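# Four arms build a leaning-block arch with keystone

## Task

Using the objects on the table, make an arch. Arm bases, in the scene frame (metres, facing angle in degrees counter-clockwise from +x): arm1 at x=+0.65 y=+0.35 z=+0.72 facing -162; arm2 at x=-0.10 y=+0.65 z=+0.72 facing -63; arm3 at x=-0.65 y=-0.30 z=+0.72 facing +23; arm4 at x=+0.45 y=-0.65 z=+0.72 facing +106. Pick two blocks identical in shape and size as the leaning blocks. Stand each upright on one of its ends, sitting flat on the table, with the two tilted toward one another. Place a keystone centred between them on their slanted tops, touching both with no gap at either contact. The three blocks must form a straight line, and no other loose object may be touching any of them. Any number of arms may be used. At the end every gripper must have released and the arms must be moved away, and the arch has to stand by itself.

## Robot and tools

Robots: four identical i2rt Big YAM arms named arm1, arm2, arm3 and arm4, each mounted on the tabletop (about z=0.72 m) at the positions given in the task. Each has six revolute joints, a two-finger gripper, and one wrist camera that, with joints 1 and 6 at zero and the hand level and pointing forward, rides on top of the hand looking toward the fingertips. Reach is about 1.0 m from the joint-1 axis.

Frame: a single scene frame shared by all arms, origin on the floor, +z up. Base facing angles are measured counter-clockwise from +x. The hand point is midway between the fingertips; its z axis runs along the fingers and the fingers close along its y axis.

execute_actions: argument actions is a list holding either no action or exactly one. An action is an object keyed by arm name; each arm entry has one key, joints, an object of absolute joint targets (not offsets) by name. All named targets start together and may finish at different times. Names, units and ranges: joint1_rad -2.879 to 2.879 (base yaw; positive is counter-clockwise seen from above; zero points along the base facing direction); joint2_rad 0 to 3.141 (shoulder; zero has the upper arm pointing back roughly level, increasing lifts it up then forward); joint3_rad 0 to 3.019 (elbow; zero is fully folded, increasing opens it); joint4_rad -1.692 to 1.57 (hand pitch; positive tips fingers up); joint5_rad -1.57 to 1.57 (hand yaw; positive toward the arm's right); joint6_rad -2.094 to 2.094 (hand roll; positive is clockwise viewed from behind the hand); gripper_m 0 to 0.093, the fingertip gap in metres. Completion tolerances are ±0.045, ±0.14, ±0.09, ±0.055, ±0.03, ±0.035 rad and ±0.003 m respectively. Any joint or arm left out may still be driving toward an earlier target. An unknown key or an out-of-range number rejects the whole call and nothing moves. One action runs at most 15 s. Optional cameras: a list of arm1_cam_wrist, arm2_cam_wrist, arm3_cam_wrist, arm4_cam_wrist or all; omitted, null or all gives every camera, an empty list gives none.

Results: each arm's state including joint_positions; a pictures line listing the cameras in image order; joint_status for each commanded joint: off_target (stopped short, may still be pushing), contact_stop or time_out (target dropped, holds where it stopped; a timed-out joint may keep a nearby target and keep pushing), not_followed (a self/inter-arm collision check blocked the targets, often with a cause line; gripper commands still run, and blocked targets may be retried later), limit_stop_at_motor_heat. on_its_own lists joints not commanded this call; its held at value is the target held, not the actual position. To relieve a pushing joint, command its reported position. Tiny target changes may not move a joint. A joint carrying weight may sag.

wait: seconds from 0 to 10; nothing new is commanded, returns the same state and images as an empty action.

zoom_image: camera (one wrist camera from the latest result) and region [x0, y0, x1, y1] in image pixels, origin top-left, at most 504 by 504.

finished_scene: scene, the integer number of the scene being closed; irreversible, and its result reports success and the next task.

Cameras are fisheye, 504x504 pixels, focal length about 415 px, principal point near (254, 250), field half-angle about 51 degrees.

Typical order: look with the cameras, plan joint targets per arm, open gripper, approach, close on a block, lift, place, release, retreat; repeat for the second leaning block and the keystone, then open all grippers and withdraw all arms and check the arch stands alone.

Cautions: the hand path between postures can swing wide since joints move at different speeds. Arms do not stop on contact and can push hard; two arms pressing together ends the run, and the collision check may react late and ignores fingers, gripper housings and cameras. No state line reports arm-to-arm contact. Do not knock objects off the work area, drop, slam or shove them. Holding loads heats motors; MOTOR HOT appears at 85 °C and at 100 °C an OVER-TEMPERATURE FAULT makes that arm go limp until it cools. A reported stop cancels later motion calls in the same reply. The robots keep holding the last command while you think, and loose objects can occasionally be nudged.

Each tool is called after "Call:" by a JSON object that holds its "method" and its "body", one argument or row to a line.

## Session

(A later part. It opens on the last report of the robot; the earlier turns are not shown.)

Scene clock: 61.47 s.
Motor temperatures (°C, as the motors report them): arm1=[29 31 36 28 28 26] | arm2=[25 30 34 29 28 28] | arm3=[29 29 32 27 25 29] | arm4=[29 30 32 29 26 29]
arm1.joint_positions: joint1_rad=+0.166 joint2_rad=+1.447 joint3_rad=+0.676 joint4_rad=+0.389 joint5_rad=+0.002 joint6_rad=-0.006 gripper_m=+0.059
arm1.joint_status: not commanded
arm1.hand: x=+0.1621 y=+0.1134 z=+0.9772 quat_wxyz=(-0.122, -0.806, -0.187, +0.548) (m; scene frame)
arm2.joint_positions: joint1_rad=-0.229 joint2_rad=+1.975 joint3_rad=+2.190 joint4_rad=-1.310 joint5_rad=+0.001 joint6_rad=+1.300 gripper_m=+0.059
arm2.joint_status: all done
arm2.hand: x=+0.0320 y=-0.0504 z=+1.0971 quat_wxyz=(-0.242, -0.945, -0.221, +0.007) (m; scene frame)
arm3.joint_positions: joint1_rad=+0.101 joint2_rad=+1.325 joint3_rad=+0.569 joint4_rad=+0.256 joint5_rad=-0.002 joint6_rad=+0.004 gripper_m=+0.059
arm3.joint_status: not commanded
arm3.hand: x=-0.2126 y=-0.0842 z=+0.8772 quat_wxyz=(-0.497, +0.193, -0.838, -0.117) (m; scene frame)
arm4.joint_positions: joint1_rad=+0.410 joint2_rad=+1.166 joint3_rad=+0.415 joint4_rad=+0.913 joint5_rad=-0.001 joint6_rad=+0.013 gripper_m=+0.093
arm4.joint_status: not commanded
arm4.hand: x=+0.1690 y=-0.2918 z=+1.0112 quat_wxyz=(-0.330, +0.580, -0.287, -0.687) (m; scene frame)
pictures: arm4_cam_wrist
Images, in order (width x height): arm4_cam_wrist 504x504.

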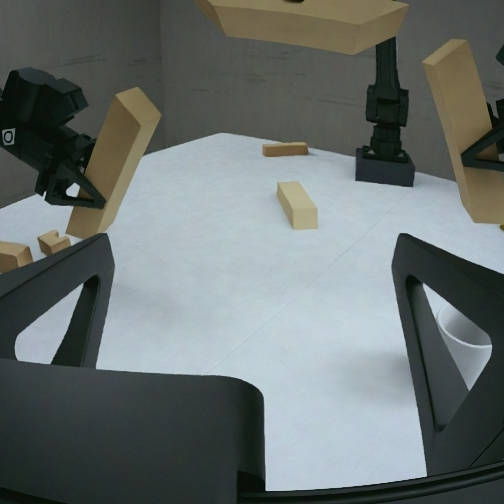

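Call:
{"method": "execute_actions", "body": {
  "actions": [
    {"arm2":{"joints":{"joint1_rad":-0.362,"joint2_rad":1.6,"joint3_rad":2.0,"joint4_rad":-1.65,"joint6_rad":1.165}},"arm1":{"joints":{"joint1_rad":0.185,"joint2_rad":1.7,"joint3_rad":0.92,"joint4_rad":0.52}},"arm3":{"joints":{"joint1_rad":0.12,"joint2_rad":1.6,"joint3_rad":0.64,"joint4_rad":0.65}}}
  ],
  "cameras": []
}}

Call:
{"method": "execute_actions", "body": {
  "actions": [
    {"arm1":{"joints":{"joint2_rad":2.08,"joint3_rad":1.10,"joint4_rad":0.745}},"arm3":{"joints":{"joint2_rad":1.715,"joint3_rad":0.645,"joint4_rad":0.765}}}
  ],
  "cameras": ["arm4_cam_wrist"]
}}

Scene clock: 63.80 s.
Motor temperatures (°C, as the motors report them): arm1=[29 31 36 28 28 26] | arm2=[25 30 34 29 28 28] | arm3=[29 29 32 27 25 29] | arm4=[29 30 32 29 26 29]
arm1.joint_positions: joint1_rad=+0.178 joint2_rad=+1.729 joint3_rad=+0.865 joint4_rad=+0.476 joint5_rad=+0.002 joint6_rad=-0.006 gripper_m=+0.059
arm1.joint_status: all done
arm1.hand: x=+0.0934 y=+0.0720 z=+0.9310 quat_wxyz=(-0.125, -0.807, -0.192, +0.545) (m; scene frame)
arm2.joint_positions: joint1_rad=-0.361 joint2_rad=+1.612 joint3_rad=+1.989 joint4_rad=-1.647 joint5_rad=+0.001 joint6_rad=+1.177 gripper_m=+0.059
arm2.joint_status: all done
arm2.hand: x=-0.0738 y=+0.1245 z=+1.1913 quat_wxyz=(-0.155, -0.963, -0.220, +0.023) (m; scene frame)
arm3.joint_positions: joint1_rad=+0.104 joint2_rad=+1.638 joint3_rad=+0.583 joint4_rad=+0.606 joint5_rad=-0.002 joint6_rad=+0.004 gripper_m=+0.059
arm3.joint_status: all done
arm3.hand: x=-0.1812 y=-0.0670 z=+0.8075 quat_wxyz=(-0.518, +0.192, -0.825, -0.123) (m; scene frame)
arm4.joint_positions: joint1_rad=+0.410 joint2_rad=+1.166 joint3_rad=+0.415 joint4_rad=+0.913 joint5_rad=-0.001 joint6_rad=+0.013 gripper_m=+0.093
arm4.joint_status: not commanded
arm4.hand: x=+0.1690 y=-0.2918 z=+1.0112 quat_wxyz=(-0.330, +0.580, -0.287, -0.687) (m; scene frame)
pictures: none
No camera images: the call's "cameras" was empty. Leave "cameras" out to get every camera's image.

Scene clock: 65.10 s.
Motor temperatures (°C, as the motors report them): arm1=[29 31 36 28 28 26] | arm2=[25 30 34 29 28 28] | arm3=[29 29 32 27 25 29] | arm4=[29 30 32 29 26 29]
arm1.joint_positions: joint1_rad=+0.178 joint2_rad=+2.119 joint3_rad=+1.070 joint4_rad=+0.713 joint5_rad=+0.002 joint6_rad=-0.001 gripper_m=+0.059
arm1.joint_status: all done
arm1.hand: x=+0.0253 y=+0.0383 z=+0.8273 quat_wxyz=(-0.131, -0.792, -0.187, +0.566) (m; scene frame)
arm2.joint_positions: joint1_rad=-0.361 joint2_rad=+1.612 joint3_rad=+1.989 joint4_rad=-1.647 joint5_rad=+0.001 joint6_rad=+1.177 gripper_m=+0.059
arm2.joint_status: not commanded
arm2.hand: x=-0.0738 y=+0.1245 z=+1.1913 quat_wxyz=(-0.155, -0.963, -0.220, +0.023) (m; scene frame)
arm3.joint_positions: joint1_rad=+0.105 joint2_rad=+1.731 joint3_rad=+0.599 joint4_rad=+0.728 joint5_rad=-0.002 joint6_rad=+0.001 gripper_m=+0.059
arm3.joint_status: all done
arm3.hand: x=-0.1701 y=-0.0608 z=+0.7936 quat_wxyz=(-0.536, +0.191, -0.813, -0.127) (m; scene frame)
arm4.joint_positions: joint1_rad=+0.410 joint2_rad=+1.166 joint3_rad=+0.415 joint4_rad=+0.913 joint5_rad=-0.001 joint6_rad=+0.013 gripper_m=+0.093
arm4.joint_status: not commanded
arm4.hand: x=+0.1690 y=-0.2918 z=+1.0112 quat_wxyz=(-0.330, +0.580, -0.287, -0.687) (m; scene frame)
pictures: arm4_cam_wrist
Images, in order (width x height): arm4_cam_wrist 504x504.

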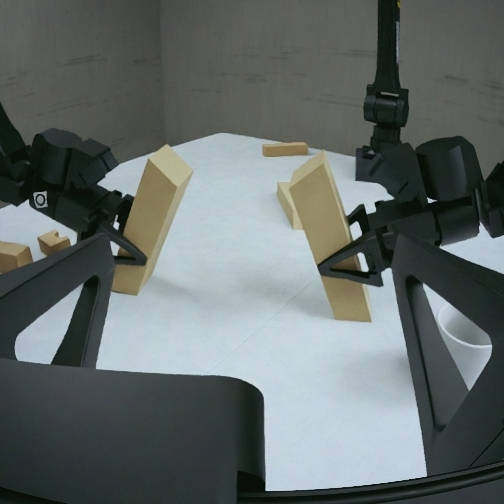

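Call:
{"method": "execute_actions", "body": {
  "actions": [
    {"arm1":{"joints":{"joint2_rad":2.145,"joint4_rad":0.795}},"arm3":{"joints":{"joint2_rad":1.765,"joint3_rad":0.675,"joint4_rad":0.83}},"arm4":{"joints":{"joint1_rad":0.46,"joint4_rad":0.75}}}
  ],
  "cameras": ["arm4_cam_wrist","arm2_cam_wrist"]
}}

Scene clock: 66.20 s.
Motor temperatures (°C, as the motors report them): arm1=[29 31 36 28 28 26] | arm2=[25 30 34 29 28 28] | arm3=[29 29 32 27 25 29] | arm4=[29 30 32 29 26 29]
arm1.joint_positions: joint1_rad=+0.178 joint2_rad=+2.134 joint3_rad=+1.070 joint4_rad=+0.755 joint5_rad=+0.002 joint6_rad=-0.001 gripper_m=+0.059
arm1.joint_status: all done
arm1.hand: x=+0.0241 y=+0.0376 z=+0.8270 quat_wxyz=(-0.134, -0.785, -0.185, +0.576) (m; scene frame)
arm2.joint_positions: joint1_rad=-0.361 joint2_rad=+1.612 joint3_rad=+1.989 joint4_rad=-1.647 joint5_rad=+0.001 joint6_rad=+1.177 gripper_m=+0.059
arm2.joint_status: not commanded
arm2.hand: x=-0.0738 y=+0.1245 z=+1.1913 quat_wxyz=(-0.155, -0.963, -0.220, +0.023) (m; scene frame)
arm3.joint_positions: joint1_rad=+0.105 joint2_rad=+1.778 joint3_rad=+0.630 joint4_rad=+0.789 joint5_rad=-0.002 joint6_rad=+0.001 gripper_m=+0.059
arm3.joint_status: all done
arm3.hand: x=-0.1565 y=-0.0542 z=+0.7945 quat_wxyz=(-0.554, +0.188, -0.801, -0.131) (m; scene frame)
arm4.joint_positions: joint1_rad=+0.456 joint2_rad=+1.166 joint3_rad=+0.415 joint4_rad=+0.761 joint5_rad=-0.001 joint6_rad=+0.013 gripper_m=+0.093
arm4.joint_status: all done
arm4.hand: x=+0.1505 y=-0.3027 z=+0.9740 quat_wxyz=(-0.293, +0.637, -0.297, -0.648) (m; scene frame)
pictures: arm2_cam_wrist, arm4_cam_wrist
Images, in order (width x height): arm2_cam_wrist 504x504, arm4_cam_wrist 504x504.

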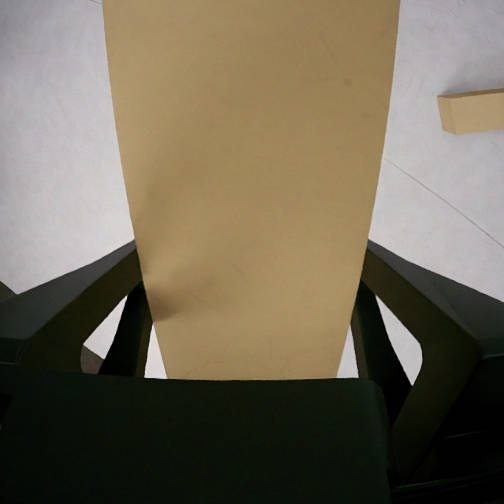

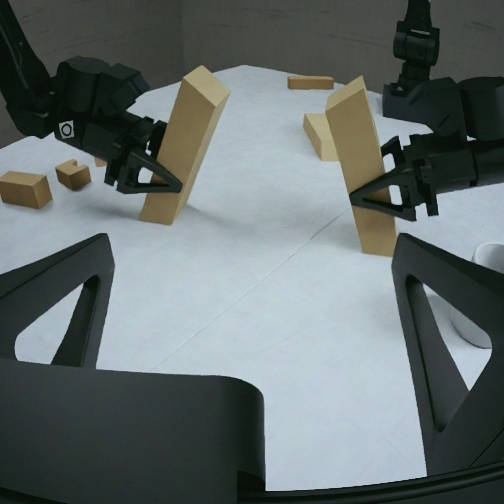

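Call:
{"method": "zoom_image", "body": {
  "camera": "arm4_cam_wrist",
  "region": [100, 50, 280, 250]
}}

Call:
{"method": "zoom_image", "body": {
  "camera": "arm4_cam_wrist",
  "region": [290, 60, 470, 270]
}}

Region (100, 50, 280, 250) of arm4_cam_wrist's 504x504 image, scaled by 2.520, with more detail than that image has; it fills the left 454 columns of this view, and the rest is white.

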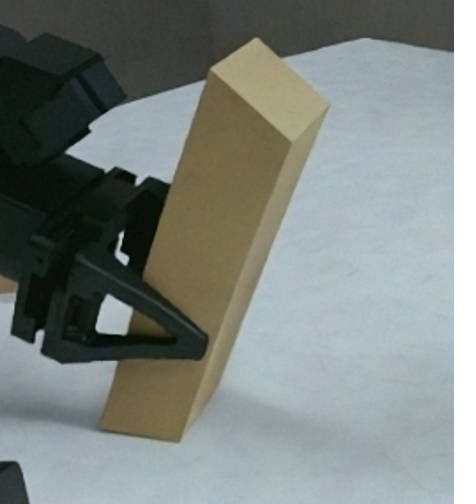

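Region (290, 60, 470, 270) of arm4_cam_wrist's 504x504 image, scaled by 2.400, with more detail than that image has; it fills the left 432 columns of this view, and the rest is white.

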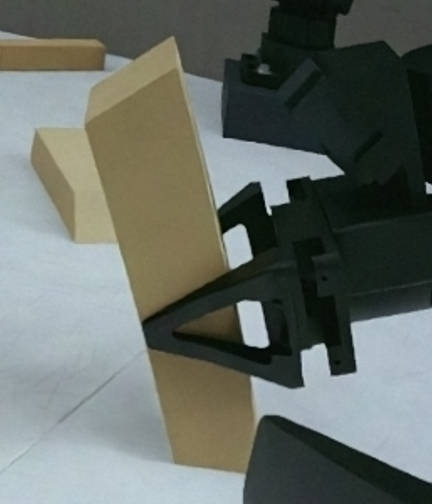

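Call:
{"method": "zoom_image", "body": {
  "camera": "arm4_cam_wrist",
  "region": [125, 185, 215, 240]
}}

Call:
{"method": "zoom_image", "body": {
  "camera": "arm4_cam_wrist",
  "region": [335, 215, 425, 270]
}}

Region (125, 185, 215, 240) of arm4_cam_wrist's 504x504 image, scaled by 5.600, with more detail than that image has.

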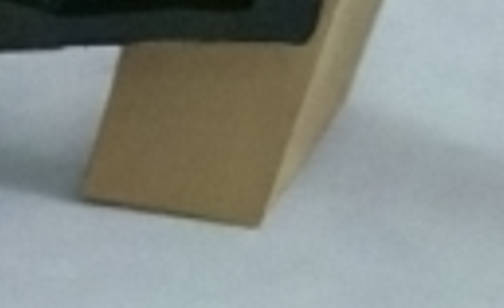

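Region (335, 215, 425, 270) of arm4_cam_wrist's 504x504 image, scaled by 5.600, with more detail than that image has.

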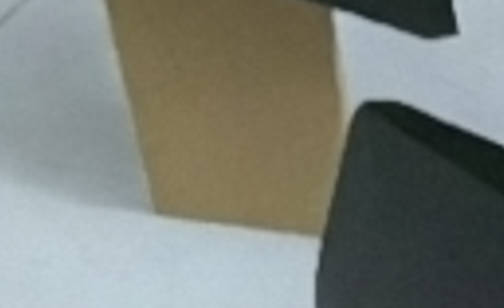

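Call:
{"method": "execute_actions", "body": {
  "actions": [
    {"arm2":{"joints":{"joint2_rad":2.115,"joint3_rad":2.225,"joint4_rad":-1.635}}}
  ]
}}

Scene clock: 69.60 s.
Motor temperatures (°C, as the motors report them): arm1=[29 31 35 28 28 26] | arm2=[25 30 34 29 28 28] | arm3=[29 29 32 27 25 29] | arm4=[29 29 32 29 26 29]
arm1.joint_positions: joint1_rad=+0.178 joint2_rad=+2.134 joint3_rad=+1.070 joint4_rad=+0.755 joint5_rad=+0.002 joint6_rad=-0.001 gripper_m=+0.059
arm1.joint_status: not commanded
arm1.hand: x=+0.0241 y=+0.0376 z=+0.8270 quat_wxyz=(-0.134, -0.785, -0.185, +0.576) (m; scene frame)
arm2.joint_positions: joint1_rad=-0.360 joint2_rad=+2.129 joint3_rad=+2.192 joint4_rad=-1.642 joint5_rad=+0.001 joint6_rad=+1.176 gripper_m=+0.059
arm2.joint_status: all done
arm2.hand: x=-0.0640 y=-0.0038 z=+0.9752 quat_wxyz=(-0.004, -0.974, -0.225, -0.003) (m; scene frame)
arm3.joint_positions: joint1_rad=+0.105 joint2_rad=+1.778 joint3_rad=+0.630 joint4_rad=+0.790 joint5_rad=-0.002 joint6_rad=+0.001 gripper_m=+0.059
arm3.joint_status: not commanded
arm3.hand: x=-0.1565 y=-0.0541 z=+0.7945 quat_wxyz=(-0.554, +0.188, -0.800, -0.131) (m; scene frame)
arm4.joint_positions: joint1_rad=+0.456 joint2_rad=+1.166 joint3_rad=+0.415 joint4_rad=+0.761 joint5_rad=-0.001 joint6_rad=+0.013 gripper_m=+0.093
arm4.joint_status: not commanded
arm4.hand: x=+0.1505 y=-0.3027 z=+0.9740 quat_wxyz=(-0.293, +0.637, -0.297, -0.648) (m; scene frame)
pictures: arm1_cam_wrist, arm2_cam_wrist, arm3_cam_wrist, arm4_cam_wrist
Images, in order (width x height): arm1_cam_wrist 504x504, arm2_cam_wrist 504x504, arm3_cam_wrist 504x504, arm4_cam_wrist 504x504.

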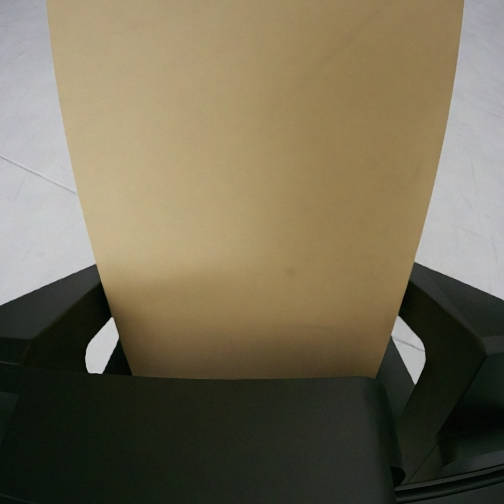

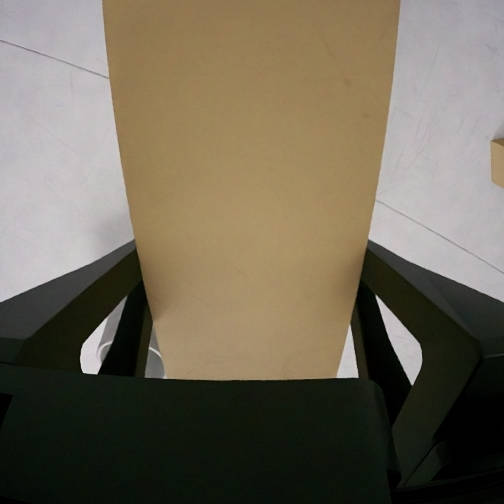

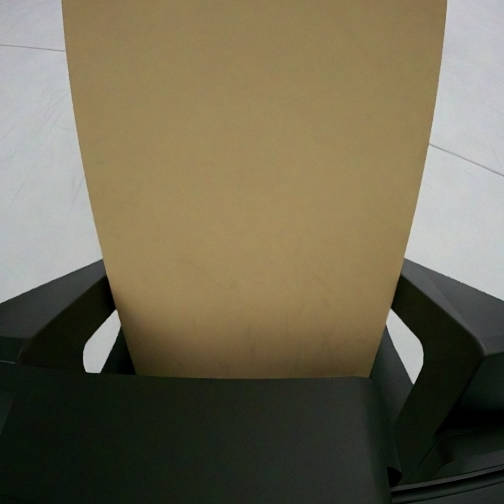

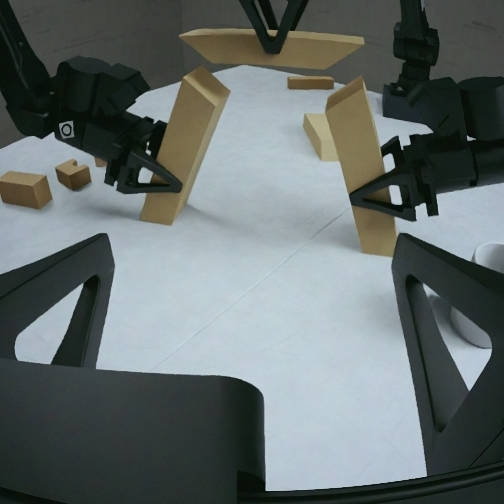

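Call:
{"method": "execute_actions", "body": {
  "actions": [
    {"arm2":{"joints":{"joint2_rad":2.145,"joint3_rad":2.125,"joint4_rad":-1.55}}}
  ],
  "cameras": ["arm4_cam_wrist"]
}}

Call:
{"method": "zoom_image", "body": {
  "camera": "arm4_cam_wrist",
  "region": [160, 40, 390, 150]
}}

Scene clock: 70.73 s.
Motor temperatures (°C, as the motors report them): arm1=[29 31 35 28 28 26] | arm2=[25 31 34 29 28 28] | arm3=[29 29 32 27 25 29] | arm4=[29 29 32 29 26 29]
arm1.joint_positions: joint1_rad=+0.178 joint2_rad=+2.134 joint3_rad=+1.070 joint4_rad=+0.755 joint5_rad=+0.002 joint6_rad=-0.001 gripper_m=+0.059
arm1.joint_status: not commanded
arm1.hand: x=+0.0241 y=+0.0376 z=+0.8270 quat_wxyz=(-0.134, -0.785, -0.185, +0.576) (m; scene frame)
arm2.joint_positions: joint1_rad=-0.360 joint2_rad=+2.151 joint3_rad=+2.120 joint4_rad=-1.563 joint5_rad=+0.001 joint6_rad=+1.176 gripper_m=+0.059
arm2.joint_status: all done
arm2.hand: x=-0.0635 y=-0.0073 z=+0.9332 quat_wxyz=(+0.004, -0.974, -0.225, -0.005) (m; scene frame)
arm3.joint_positions: joint1_rad=+0.105 joint2_rad=+1.778 joint3_rad=+0.630 joint4_rad=+0.790 joint5_rad=-0.002 joint6_rad=+0.000 gripper_m=+0.059
arm3.joint_status: not commanded
arm3.hand: x=-0.1565 y=-0.0541 z=+0.7945 quat_wxyz=(-0.554, +0.188, -0.800, -0.131) (m; scene frame)
arm4.joint_positions: joint1_rad=+0.456 joint2_rad=+1.166 joint3_rad=+0.415 joint4_rad=+0.761 joint5_rad=-0.001 joint6_rad=+0.013 gripper_m=+0.093
arm4.joint_status: not commanded
arm4.hand: x=+0.1505 y=-0.3027 z=+0.9740 quat_wxyz=(-0.293, +0.637, -0.297, -0.648) (m; scene frame)
pictures: arm4_cam_wrist
Images, in order (width x height): arm4_cam_wrist 504x504.

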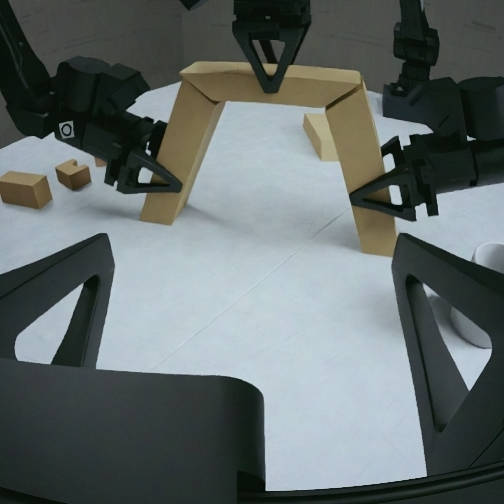

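Region (160, 40, 390, 150) of arm4_cam_wrist's 504x504 image, scaled by 2.191, with more detail than that image has; it fills the top 241 rows of this view, and the rest is white.

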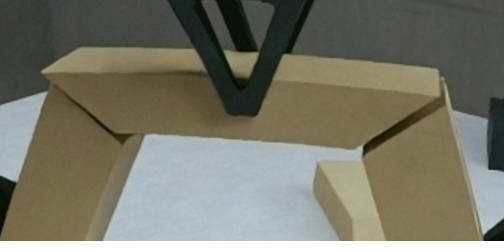

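Call:
{"method": "execute_actions", "body": {
  "actions": [
    {"arm2":{"joints":{"joint1_rad":-0.345,"joint3_rad":2.11,"joint4_rad":-1.54}},"arm4":{"joints":{"joint1_rad":0.43,"joint2_rad":1.185,"joint3_rad":1.1,"joint4_rad":-0.33}}}
  ],
  "cameras": ["arm4_cam_wrist"]
}}

Scene clock: 72.67 s.
Motor temperatures (°C, as the motors report them): arm1=[29 31 35 28 28 26] | arm2=[25 31 34 29 28 28] | arm3=[29 29 32 27 25 29] | arm4=[29 29 32 29 26 29]
arm1.joint_positions: joint1_rad=+0.178 joint2_rad=+2.134 joint3_rad=+1.070 joint4_rad=+0.756 joint5_rad=+0.001 joint6_rad=-0.001 gripper_m=+0.059
arm1.joint_status: not commanded
arm1.hand: x=+0.0241 y=+0.0375 z=+0.8271 quat_wxyz=(-0.134, -0.784, -0.185, +0.576) (m; scene frame)
arm2.joint_positions: joint1_rad=-0.352 joint2_rad=+2.151 joint3_rad=+2.112 joint4_rad=-1.552 joint5_rad=+0.002 joint6_rad=+1.175 gripper_m=+0.059
arm2.joint_status: all done
arm2.hand: x=-0.0583 y=-0.0075 z=+0.9302 quat_wxyz=(+0.003, -0.973, -0.229, -0.004) (m; scene frame)
arm3.joint_positions: joint1_rad=+0.105 joint2_rad=+1.778 joint3_rad=+0.630 joint4_rad=+0.790 joint5_rad=-0.002 joint6_rad=+0.000 gripper_m=+0.059
arm3.joint_status: not commanded
arm3.hand: x=-0.1565 y=-0.0541 z=+0.7945 quat_wxyz=(-0.554, +0.188, -0.800, -0.131) (m; scene frame)
arm4.joint_positions: joint1_rad=+0.437 joint2_rad=+1.179 joint3_rad=+1.052 joint4_rad=-0.319 joint5_rad=-0.001 joint6_rad=+0.013 gripper_m=+0.093
arm4.joint_status: all done
arm4.hand: x=+0.1059 y=-0.2351 z=+1.0791 quat_wxyz=(-0.224, +0.763, -0.365, -0.484) (m; scene frame)
pictures: arm4_cam_wrist
Images, in order (width x height): arm4_cam_wrist 504x504.

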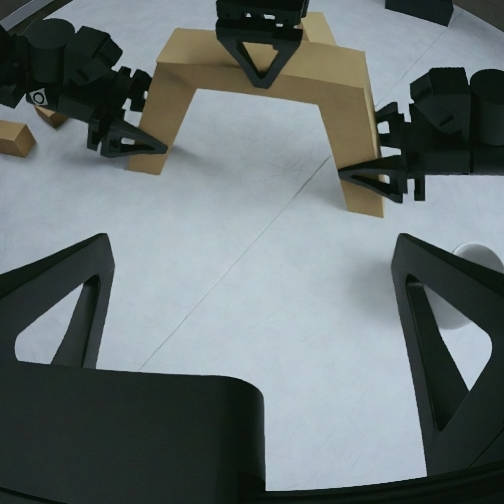

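Call:
{"method": "zoom_image", "body": {
  "camera": "arm4_cam_wrist",
  "region": [130, 15, 250, 135]
}}

Call:
{"method": "zoom_image", "body": {
  "camera": "arm4_cam_wrist",
  "region": [290, 30, 410, 150]
}}

Region (130, 15, 250, 135) of arm4_cam_wrist's 504x504 image, scaled by 4.200, with more detail than that image has.

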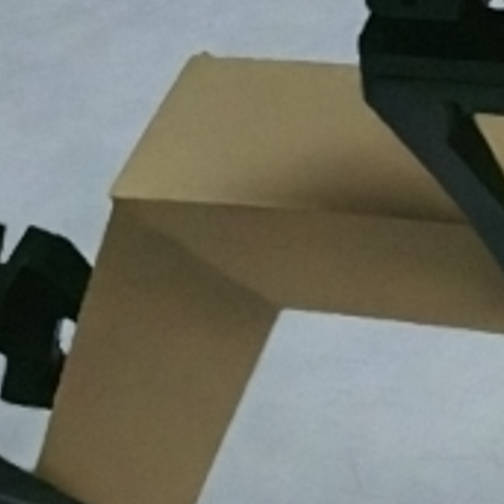

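Region (290, 30, 410, 150) of arm4_cam_wrist's 504x504 image, scaled by 4.200, with more detail than that image has.

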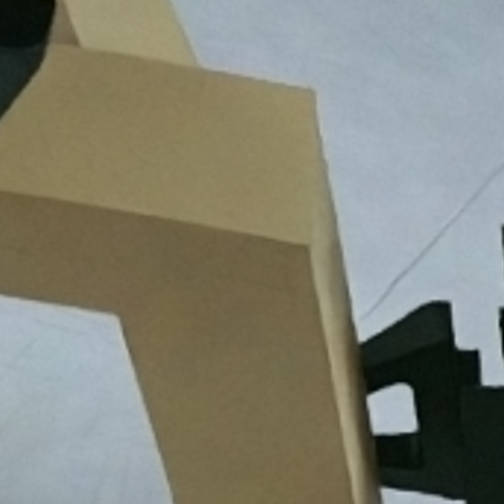

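Call:
{"method": "execute_actions", "body": {
  "actions": [
    {"arm2":{"joints":{"gripper_m":0.093,"joint1_rad":-0.352,"joint3_rad":2.112,"joint4_rad":-1.552}},"arm4":{"joints":{"joint1_rad":0.44,"joint2_rad":1.166,"joint3_rad":0.415,"joint4_rad":0.77}}}
  ],
  "cameras": ["arm4_cam_wrist","arm2_cam_wrist"]
}}

Call:
{"method": "zoom_image", "body": {
  "camera": "arm4_cam_wrist",
  "region": [130, 40, 430, 270]
}}

Scene clock: 74.70 s.
Motor temperatures (°C, as the motors report them): arm1=[29 31 35 28 28 26] | arm2=[25 31 34 29 28 28] | arm3=[29 29 32 27 25 29] | arm4=[29 29 32 29 26 29]
arm1.joint_positions: joint1_rad=+0.178 joint2_rad=+2.134 joint3_rad=+1.070 joint4_rad=+0.756 joint5_rad=+0.001 joint6_rad=-0.001 gripper_m=+0.059
arm1.joint_status: not commanded
arm1.hand: x=+0.0241 y=+0.0375 z=+0.8271 quat_wxyz=(-0.134, -0.784, -0.185, +0.576) (m; scene frame)
arm2.joint_positions: joint1_rad=-0.352 joint2_rad=+2.151 joint3_rad=+2.112 joint4_rad=-1.552 joint5_rad=+0.002 joint6_rad=+1.175 gripper_m=+0.093
arm2.joint_status: all done
arm2.hand: x=-0.0583 y=-0.0075 z=+0.9302 quat_wxyz=(+0.003, -0.973, -0.229, -0.004) (m; scene frame)
arm3.joint_positions: joint1_rad=+0.105 joint2_rad=+1.778 joint3_rad=+0.630 joint4_rad=+0.790 joint5_rad=-0.002 joint6_rad=+0.000 gripper_m=+0.059
arm3.joint_status: not commanded
arm3.hand: x=-0.1565 y=-0.0541 z=+0.7945 quat_wxyz=(-0.554, +0.188, -0.800, -0.130) (m; scene frame)
arm4.joint_positions: joint1_rad=+0.437 joint2_rad=+1.166 joint3_rad=+0.423 joint4_rad=+0.753 joint5_rad=-0.001 joint6_rad=+0.013 gripper_m=+0.093
arm4.joint_status: all done
arm4.hand: x=+0.1559 y=-0.2955 z=+0.9756 quat_wxyz=(-0.299, +0.635, -0.303, -0.645) (m; scene frame)
pictures: arm2_cam_wrist, arm4_cam_wrist
Images, in order (width x height): arm2_cam_wrist 504x504, arm4_cam_wrist 504x504.

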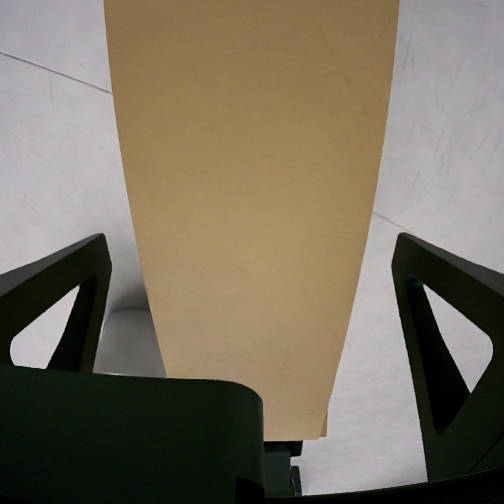

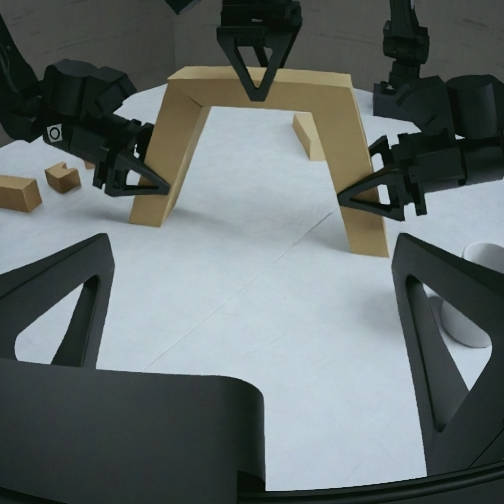

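Region (130, 40, 430, 270) of arm4_cam_wrist's 504x504 image, scaled by 1.680, with more detail than that image has; it fills the top 386 rows of this view, and the rest is white.

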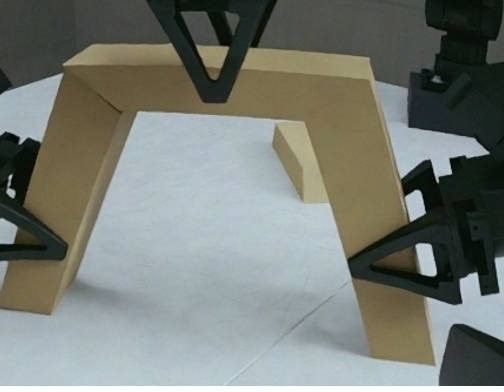

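Call:
{"method": "execute_actions", "body": {
  "actions": [
    {"arm1":{"joints":{"gripper_m":0.085,"joint2_rad":2.134,"joint4_rad":0.756}},"arm3":{"joints":{"gripper_m":0.085}}}
  ]
}}

Call:
{"method": "zoom_image", "body": {
  "camera": "arm4_cam_wrist",
  "region": [130, 40, 430, 270]
}}

Scene clock: 75.57 s.
Motor temperatures (°C, as the motors report them): arm1=[29 31 35 28 28 26] | arm2=[25 31 34 29 28 28] | arm3=[29 29 32 27 25 29] | arm4=[29 29 32 29 26 29]
arm1.joint_positions: joint1_rad=+0.178 joint2_rad=+2.134 joint3_rad=+1.070 joint4_rad=+0.756 joint5_rad=+0.001 joint6_rad=-0.001 gripper_m=+0.085
arm1.joint_status: all done
arm1.hand: x=+0.0241 y=+0.0375 z=+0.8271 quat_wxyz=(-0.134, -0.784, -0.185, +0.576) (m; scene frame)
arm2.joint_positions: joint1_rad=-0.352 joint2_rad=+2.151 joint3_rad=+2.112 joint4_rad=-1.552 joint5_rad=+0.002 joint6_rad=+1.175 gripper_m=+0.093
arm2.joint_status: not commanded
arm2.hand: x=-0.0583 y=-0.0075 z=+0.9302 quat_wxyz=(+0.003, -0.973, -0.229, -0.004) (m; scene frame)
arm3.joint_positions: joint1_rad=+0.105 joint2_rad=+1.778 joint3_rad=+0.643 joint4_rad=+0.809 joint5_rad=-0.002 joint6_rad=+0.000 gripper_m=+0.085
arm3.joint_status: all done
arm3.hand: x=-0.1498 y=-0.0508 z=+0.8044 quat_wxyz=(-0.567, +0.186, -0.791, -0.134) (m; scene frame)
arm4.joint_positions: joint1_rad=+0.437 joint2_rad=+1.166 joint3_rad=+0.423 joint4_rad=+0.753 joint5_rad=-0.001 joint6_rad=+0.013 gripper_m=+0.093
arm4.joint_status: not commanded
arm4.hand: x=+0.1559 y=-0.2955 z=+0.9756 quat_wxyz=(-0.299, +0.635, -0.303, -0.645) (m; scene frame)
pictures: arm1_cam_wrist, arm2_cam_wrist, arm3_cam_wrist, arm4_cam_wrist
Images, in order (width x height): arm1_cam_wrist 504x504, arm2_cam_wrist 504x504, arm3_cam_wrist 504x504, arm4_cam_wrist 504x504.

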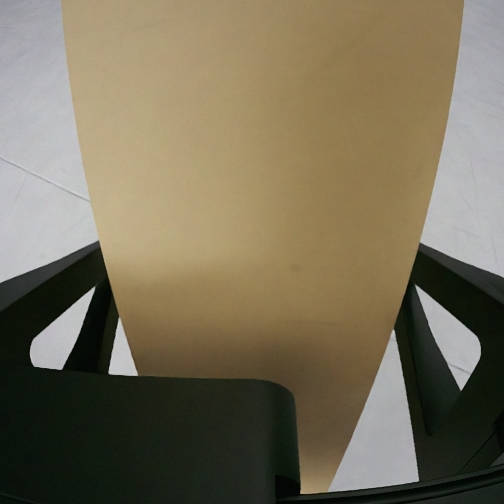

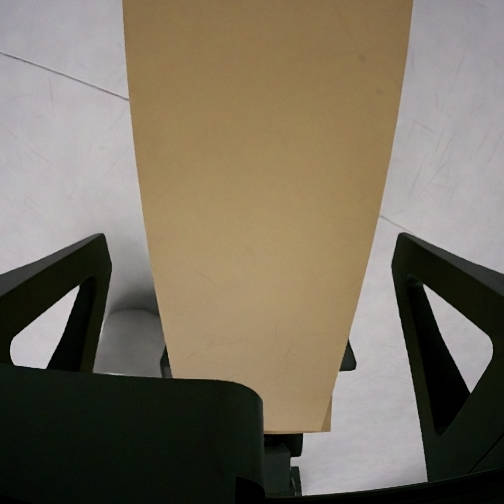

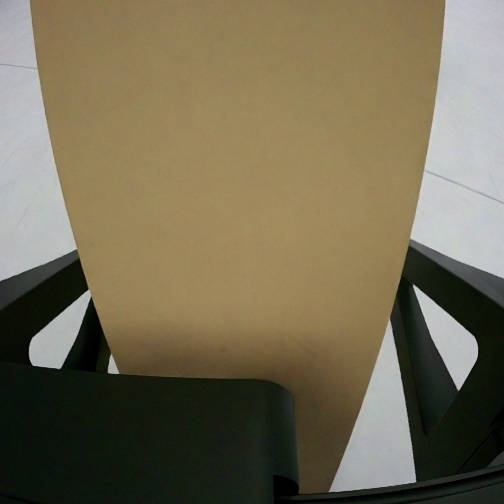

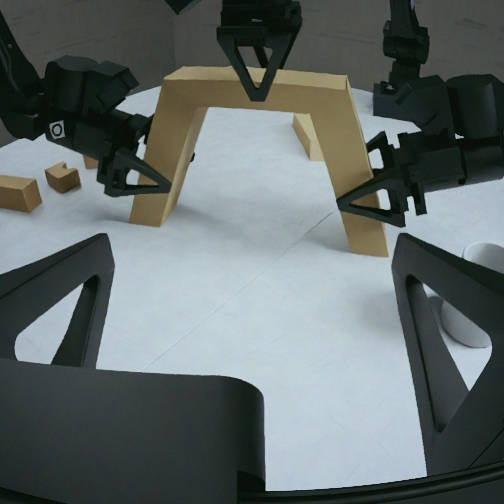

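Region (130, 40, 430, 270) of arm4_cam_wrist's 504x504 image, scaled by 1.680, with more detail than that image has; it fills the top 386 rows of this view, and the rest is white.

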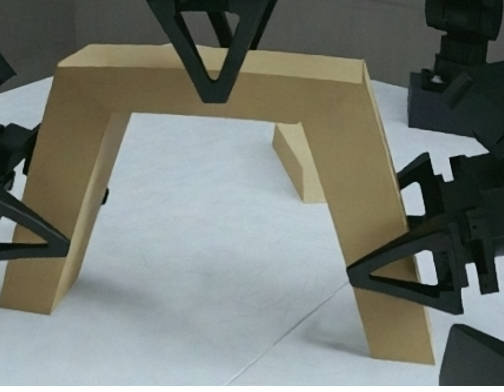

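Call:
{"method": "execute_actions", "body": {
  "actions": [
    {"arm1":{"joints":{"gripper_m":0.093,"joint2_rad":2.02,"joint3_rad":0.97,"joint4_rad":0.8}},"arm3":{"joints":{"gripper_m":0.093,"joint2_rad":1.65,"joint3_rad":0.56,"joint4_rad":0.8}},"arm2":{"joints":{"joint2_rad":1.85}}}
  ],
  "cameras": ["arm4_cam_wrist"]
}}

Scene clock: 77.40 s.
Motor temperatures (°C, as the motors report them): arm1=[29 31 35 28 28 26] | arm2=[25 31 34 29 28 28] | arm3=[29 29 31 27 25 29] | arm4=[29 29 32 29 26 29]
arm1.joint_positions: joint1_rad=+0.178 joint2_rad=+2.044 joint3_rad=+0.970 joint4_rad=+0.778 joint5_rad=+0.001 joint6_rad=-0.001 gripper_m=+0.093
arm1.joint_status: all done
arm1.hand: x=+0.0503 y=+0.0506 z=+0.8497 quat_wxyz=(-0.135, -0.781, -0.185, +0.581) (m; scene frame)
arm2.joint_positions: joint1_rad=-0.352 joint2_rad=+1.853 joint3_rad=+2.100 joint4_rad=-1.552 joint5_rad=+0.002 joint6_rad=+1.175 gripper_m=+0.093
arm2.joint_status: all done
arm2.hand: x=-0.0623 y=+0.0302 z=+1.1119 quat_wxyz=(-0.137, -0.964, -0.226, +0.020) (m; scene frame)
arm3.joint_positions: joint1_rad=+0.105 joint2_rad=+1.654 joint3_rad=+0.558 joint4_rad=+0.805 joint5_rad=-0.002 joint6_rad=+0.000 gripper_m=+0.093
arm3.joint_status: all done
arm3.hand: x=-0.1761 y=-0.0639 z=+0.8342 quat_wxyz=(-0.581, +0.184, -0.781, -0.137) (m; scene frame)
arm4.joint_positions: joint1_rad=+0.437 joint2_rad=+1.166 joint3_rad=+0.423 joint4_rad=+0.753 joint5_rad=-0.001 joint6_rad=+0.013 gripper_m=+0.093
arm4.joint_status: not commanded
arm4.hand: x=+0.1559 y=-0.2955 z=+0.9756 quat_wxyz=(-0.299, +0.635, -0.303, -0.645) (m; scene frame)
pictures: arm4_cam_wrist
Images, in order (width x height): arm4_cam_wrist 504x504.

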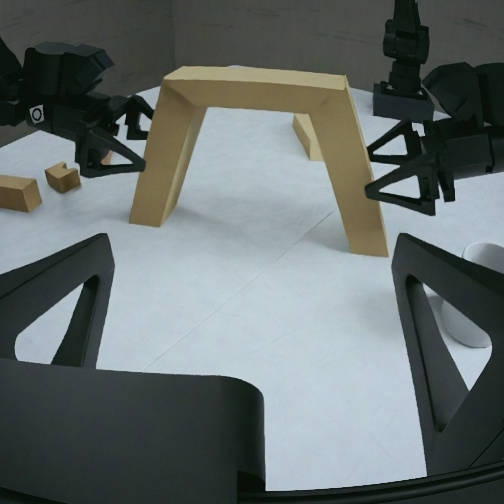

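Call:
{"method": "execute_actions", "body": {
  "actions": [
    {"arm1":{"joints":{"joint2_rad":1.78,"joint3_rad":0.72,"joint4_rad":0.75}},"arm3":{"joints":{"joint2_rad":1.42,"joint3_rad":0.36,"joint4_rad":0.75}},"arm2":{"joints":{"joint2_rad":1.2,"joint3_rad":1.7}}}
  ],
  "cameras": []
}}

Call:
{"method": "execute_actions", "body": {
  "actions": [
    {"arm1":{"joints":{"joint2_rad":1.2,"joint3_rad":0.5,"joint4_rad":0.4}},"arm3":{"joints":{"joint2_rad":1.0,"joint3_rad":0.3,"joint4_rad":0.3}},"arm2":{"joints":{"joint2_rad":0.8,"joint3_rad":1.2}},"arm4":{"joints":{"joint2_rad":1.0}}}
  ]
}}

Scene clock: 79.40 s.
Motor temperatures (°C, as the motors report them): arm1=[29 31 34 28 28 26] | arm2=[25 31 34 29 28 28] | arm3=[29 29 31 27 25 29] | arm4=[29 29 32 29 26 29]
arm1.joint_positions: joint1_rad=+0.178 joint2_rad=+1.786 joint3_rad=+0.722 joint4_rad=+0.758 joint5_rad=+0.001 joint6_rad=-0.001 gripper_m=+0.093
arm1.joint_status: all done
arm1.hand: x=+0.1249 y=+0.0876 z=+0.8987 quat_wxyz=(-0.134, -0.784, -0.185, +0.577) (m; scene frame)
arm2.joint_positions: joint1_rad=-0.352 joint2_rad=+1.204 joint3_rad=+1.700 joint4_rad=-1.552 joint5_rad=+0.002 joint6_rad=+1.175 gripper_m=+0.093
arm2.joint_status: all done
arm2.hand: x=-0.0782 y=+0.2523 z=+1.2538 quat_wxyz=(-0.258, -0.940, -0.220, +0.040) (m; scene frame)
arm3.joint_positions: joint1_rad=+0.105 joint2_rad=+1.422 joint3_rad=+0.357 joint4_rad=+0.753 joint5_rad=-0.002 joint6_rad=+0.000 gripper_m=+0.093
arm3.joint_status: all done
arm3.hand: x=-0.2470 y=-0.0991 z=+0.8479 quat_wxyz=(-0.573, +0.185, -0.787, -0.135) (m; scene frame)
arm4.joint_positions: joint1_rad=+0.437 joint2_rad=+1.166 joint3_rad=+0.423 joint4_rad=+0.753 joint5_rad=-0.001 joint6_rad=+0.013 gripper_m=+0.093
arm4.joint_status: not commanded
arm4.hand: x=+0.1559 y=-0.2955 z=+0.9756 quat_wxyz=(-0.299, +0.635, -0.303, -0.645) (m; scene frame)
pictures: none
No camera images: the call's "cameras" was empty. Leave "cameras" out to get every camera's image.

Scene clock: 80.70 s.
Motor temperatures (°C, as the motors report them): arm1=[29 31 34 28 28 26] | arm2=[25 31 34 29 28 28] | arm3=[29 29 31 27 25 29] | arm4=[29 29 32 29 26 29]
arm1.joint_positions: joint1_rad=+0.178 joint2_rad=+1.203 joint3_rad=+0.493 joint4_rad=+0.412 joint5_rad=+0.001 joint6_rad=-0.001 gripper_m=+0.093
arm1.joint_status: all done
arm1.hand: x=+0.2285 y=+0.1391 z=+1.0074 quat_wxyz=(-0.135, -0.782, -0.185, +0.580) (m; scene frame)
arm2.joint_positions: joint1_rad=-0.352 joint2_rad=+0.802 joint3_rad=+1.201 joint4_rad=-1.552 joint5_rad=+0.002 joint6_rad=+1.175 gripper_m=+0.093
arm2.joint_status: all done
arm2.hand: x=-0.0870 y=+0.3981 z=+1.1497 quat_wxyz=(-0.212, -0.951, -0.223, +0.032) (m; scene frame)
arm3.joint_positions: joint1_rad=+0.105 joint2_rad=+1.001 joint3_rad=+0.292 joint4_rad=+0.306 joint5_rad=-0.002 joint6_rad=+0.000 gripper_m=+0.093
arm3.joint_status: all done
arm3.hand: x=-0.3016 y=-0.1262 z=+0.8834 quat_wxyz=(-0.536, +0.191, -0.812, -0.126) (m; scene frame)
arm4.joint_positions: joint1_rad=+0.437 joint2_rad=+0.989 joint3_rad=+0.423 joint4_rad=+0.760 joint5_rad=-0.001 joint6_rad=+0.013 gripper_m=+0.093
arm4.joint_status: all done
arm4.hand: x=+0.1738 y=-0.3173 z=+1.0533 quat_wxyz=(-0.325, +0.573, -0.274, -0.701) (m; scene frame)
pictures: arm1_cam_wrist, arm2_cam_wrist, arm3_cam_wrist, arm4_cam_wrist
Images, in order (width x height): arm1_cam_wrist 504x504, arm2_cam_wrist 504x504, arm3_cam_wrist 504x504, arm4_cam_wrist 504x504.

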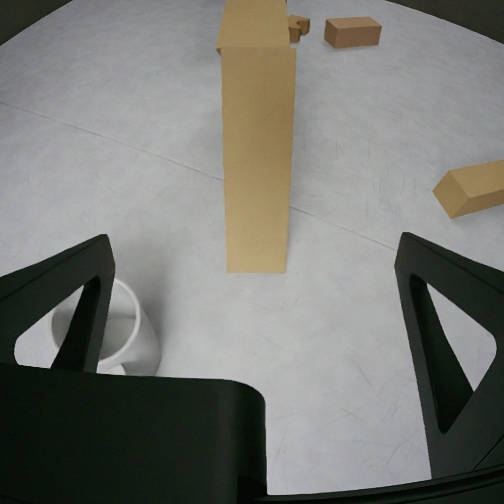

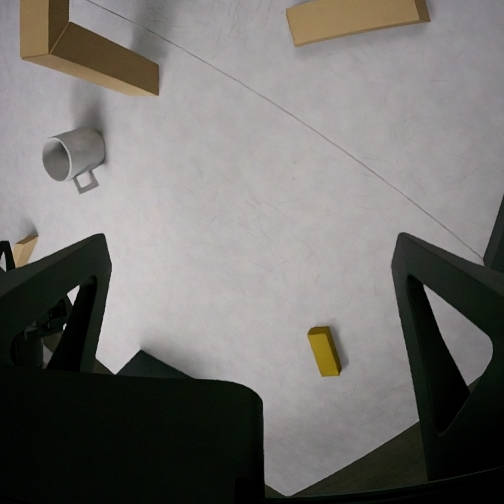

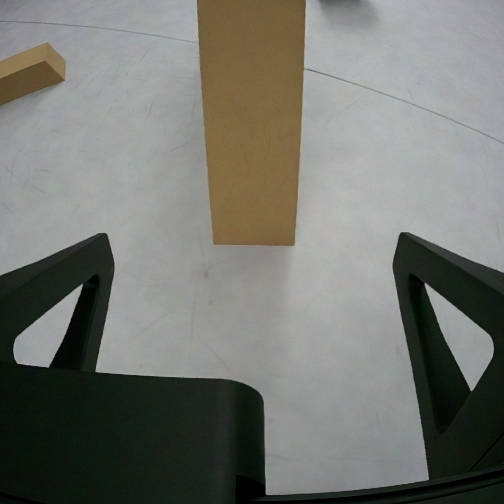

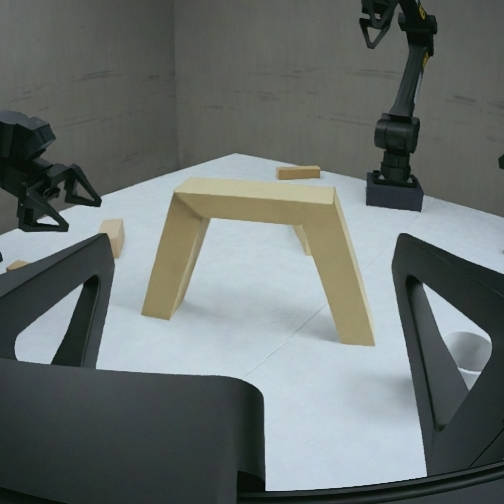

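Call:
{"method": "zoom_image", "body": {
  "camera": "arm4_cam_wrist",
  "region": [130, 165, 390, 355]
}}

Call:
{"method": "zoom_image", "body": {
  "camera": "arm1_cam_wrist",
  "region": [200, 0, 320, 100]
}}

Region (130, 165, 390, 355) of arm4_cam_wrist's 504x504 image, scaled by 1.938, with more detail than that image has; it fills the top 368 rows of this view, and the rest is white.

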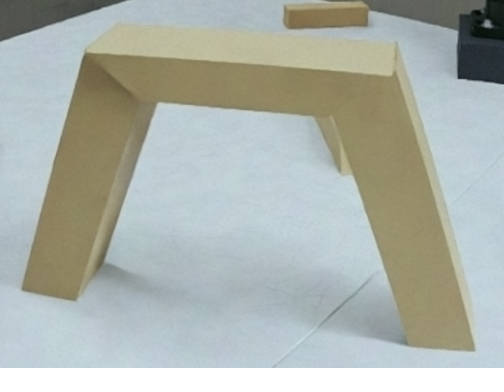

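Region (200, 0, 320, 100) of arm1_cam_wrist's 504x504 image, scaled by 4.200, with more detail than that image has.

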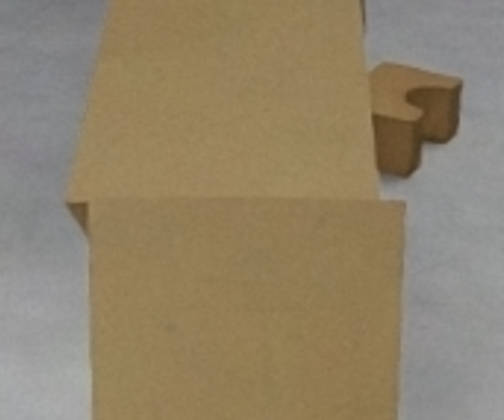

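Call:
{"method": "finished_scene", "body": {
  "scene": 1
}}

The scene is finished: the task was done.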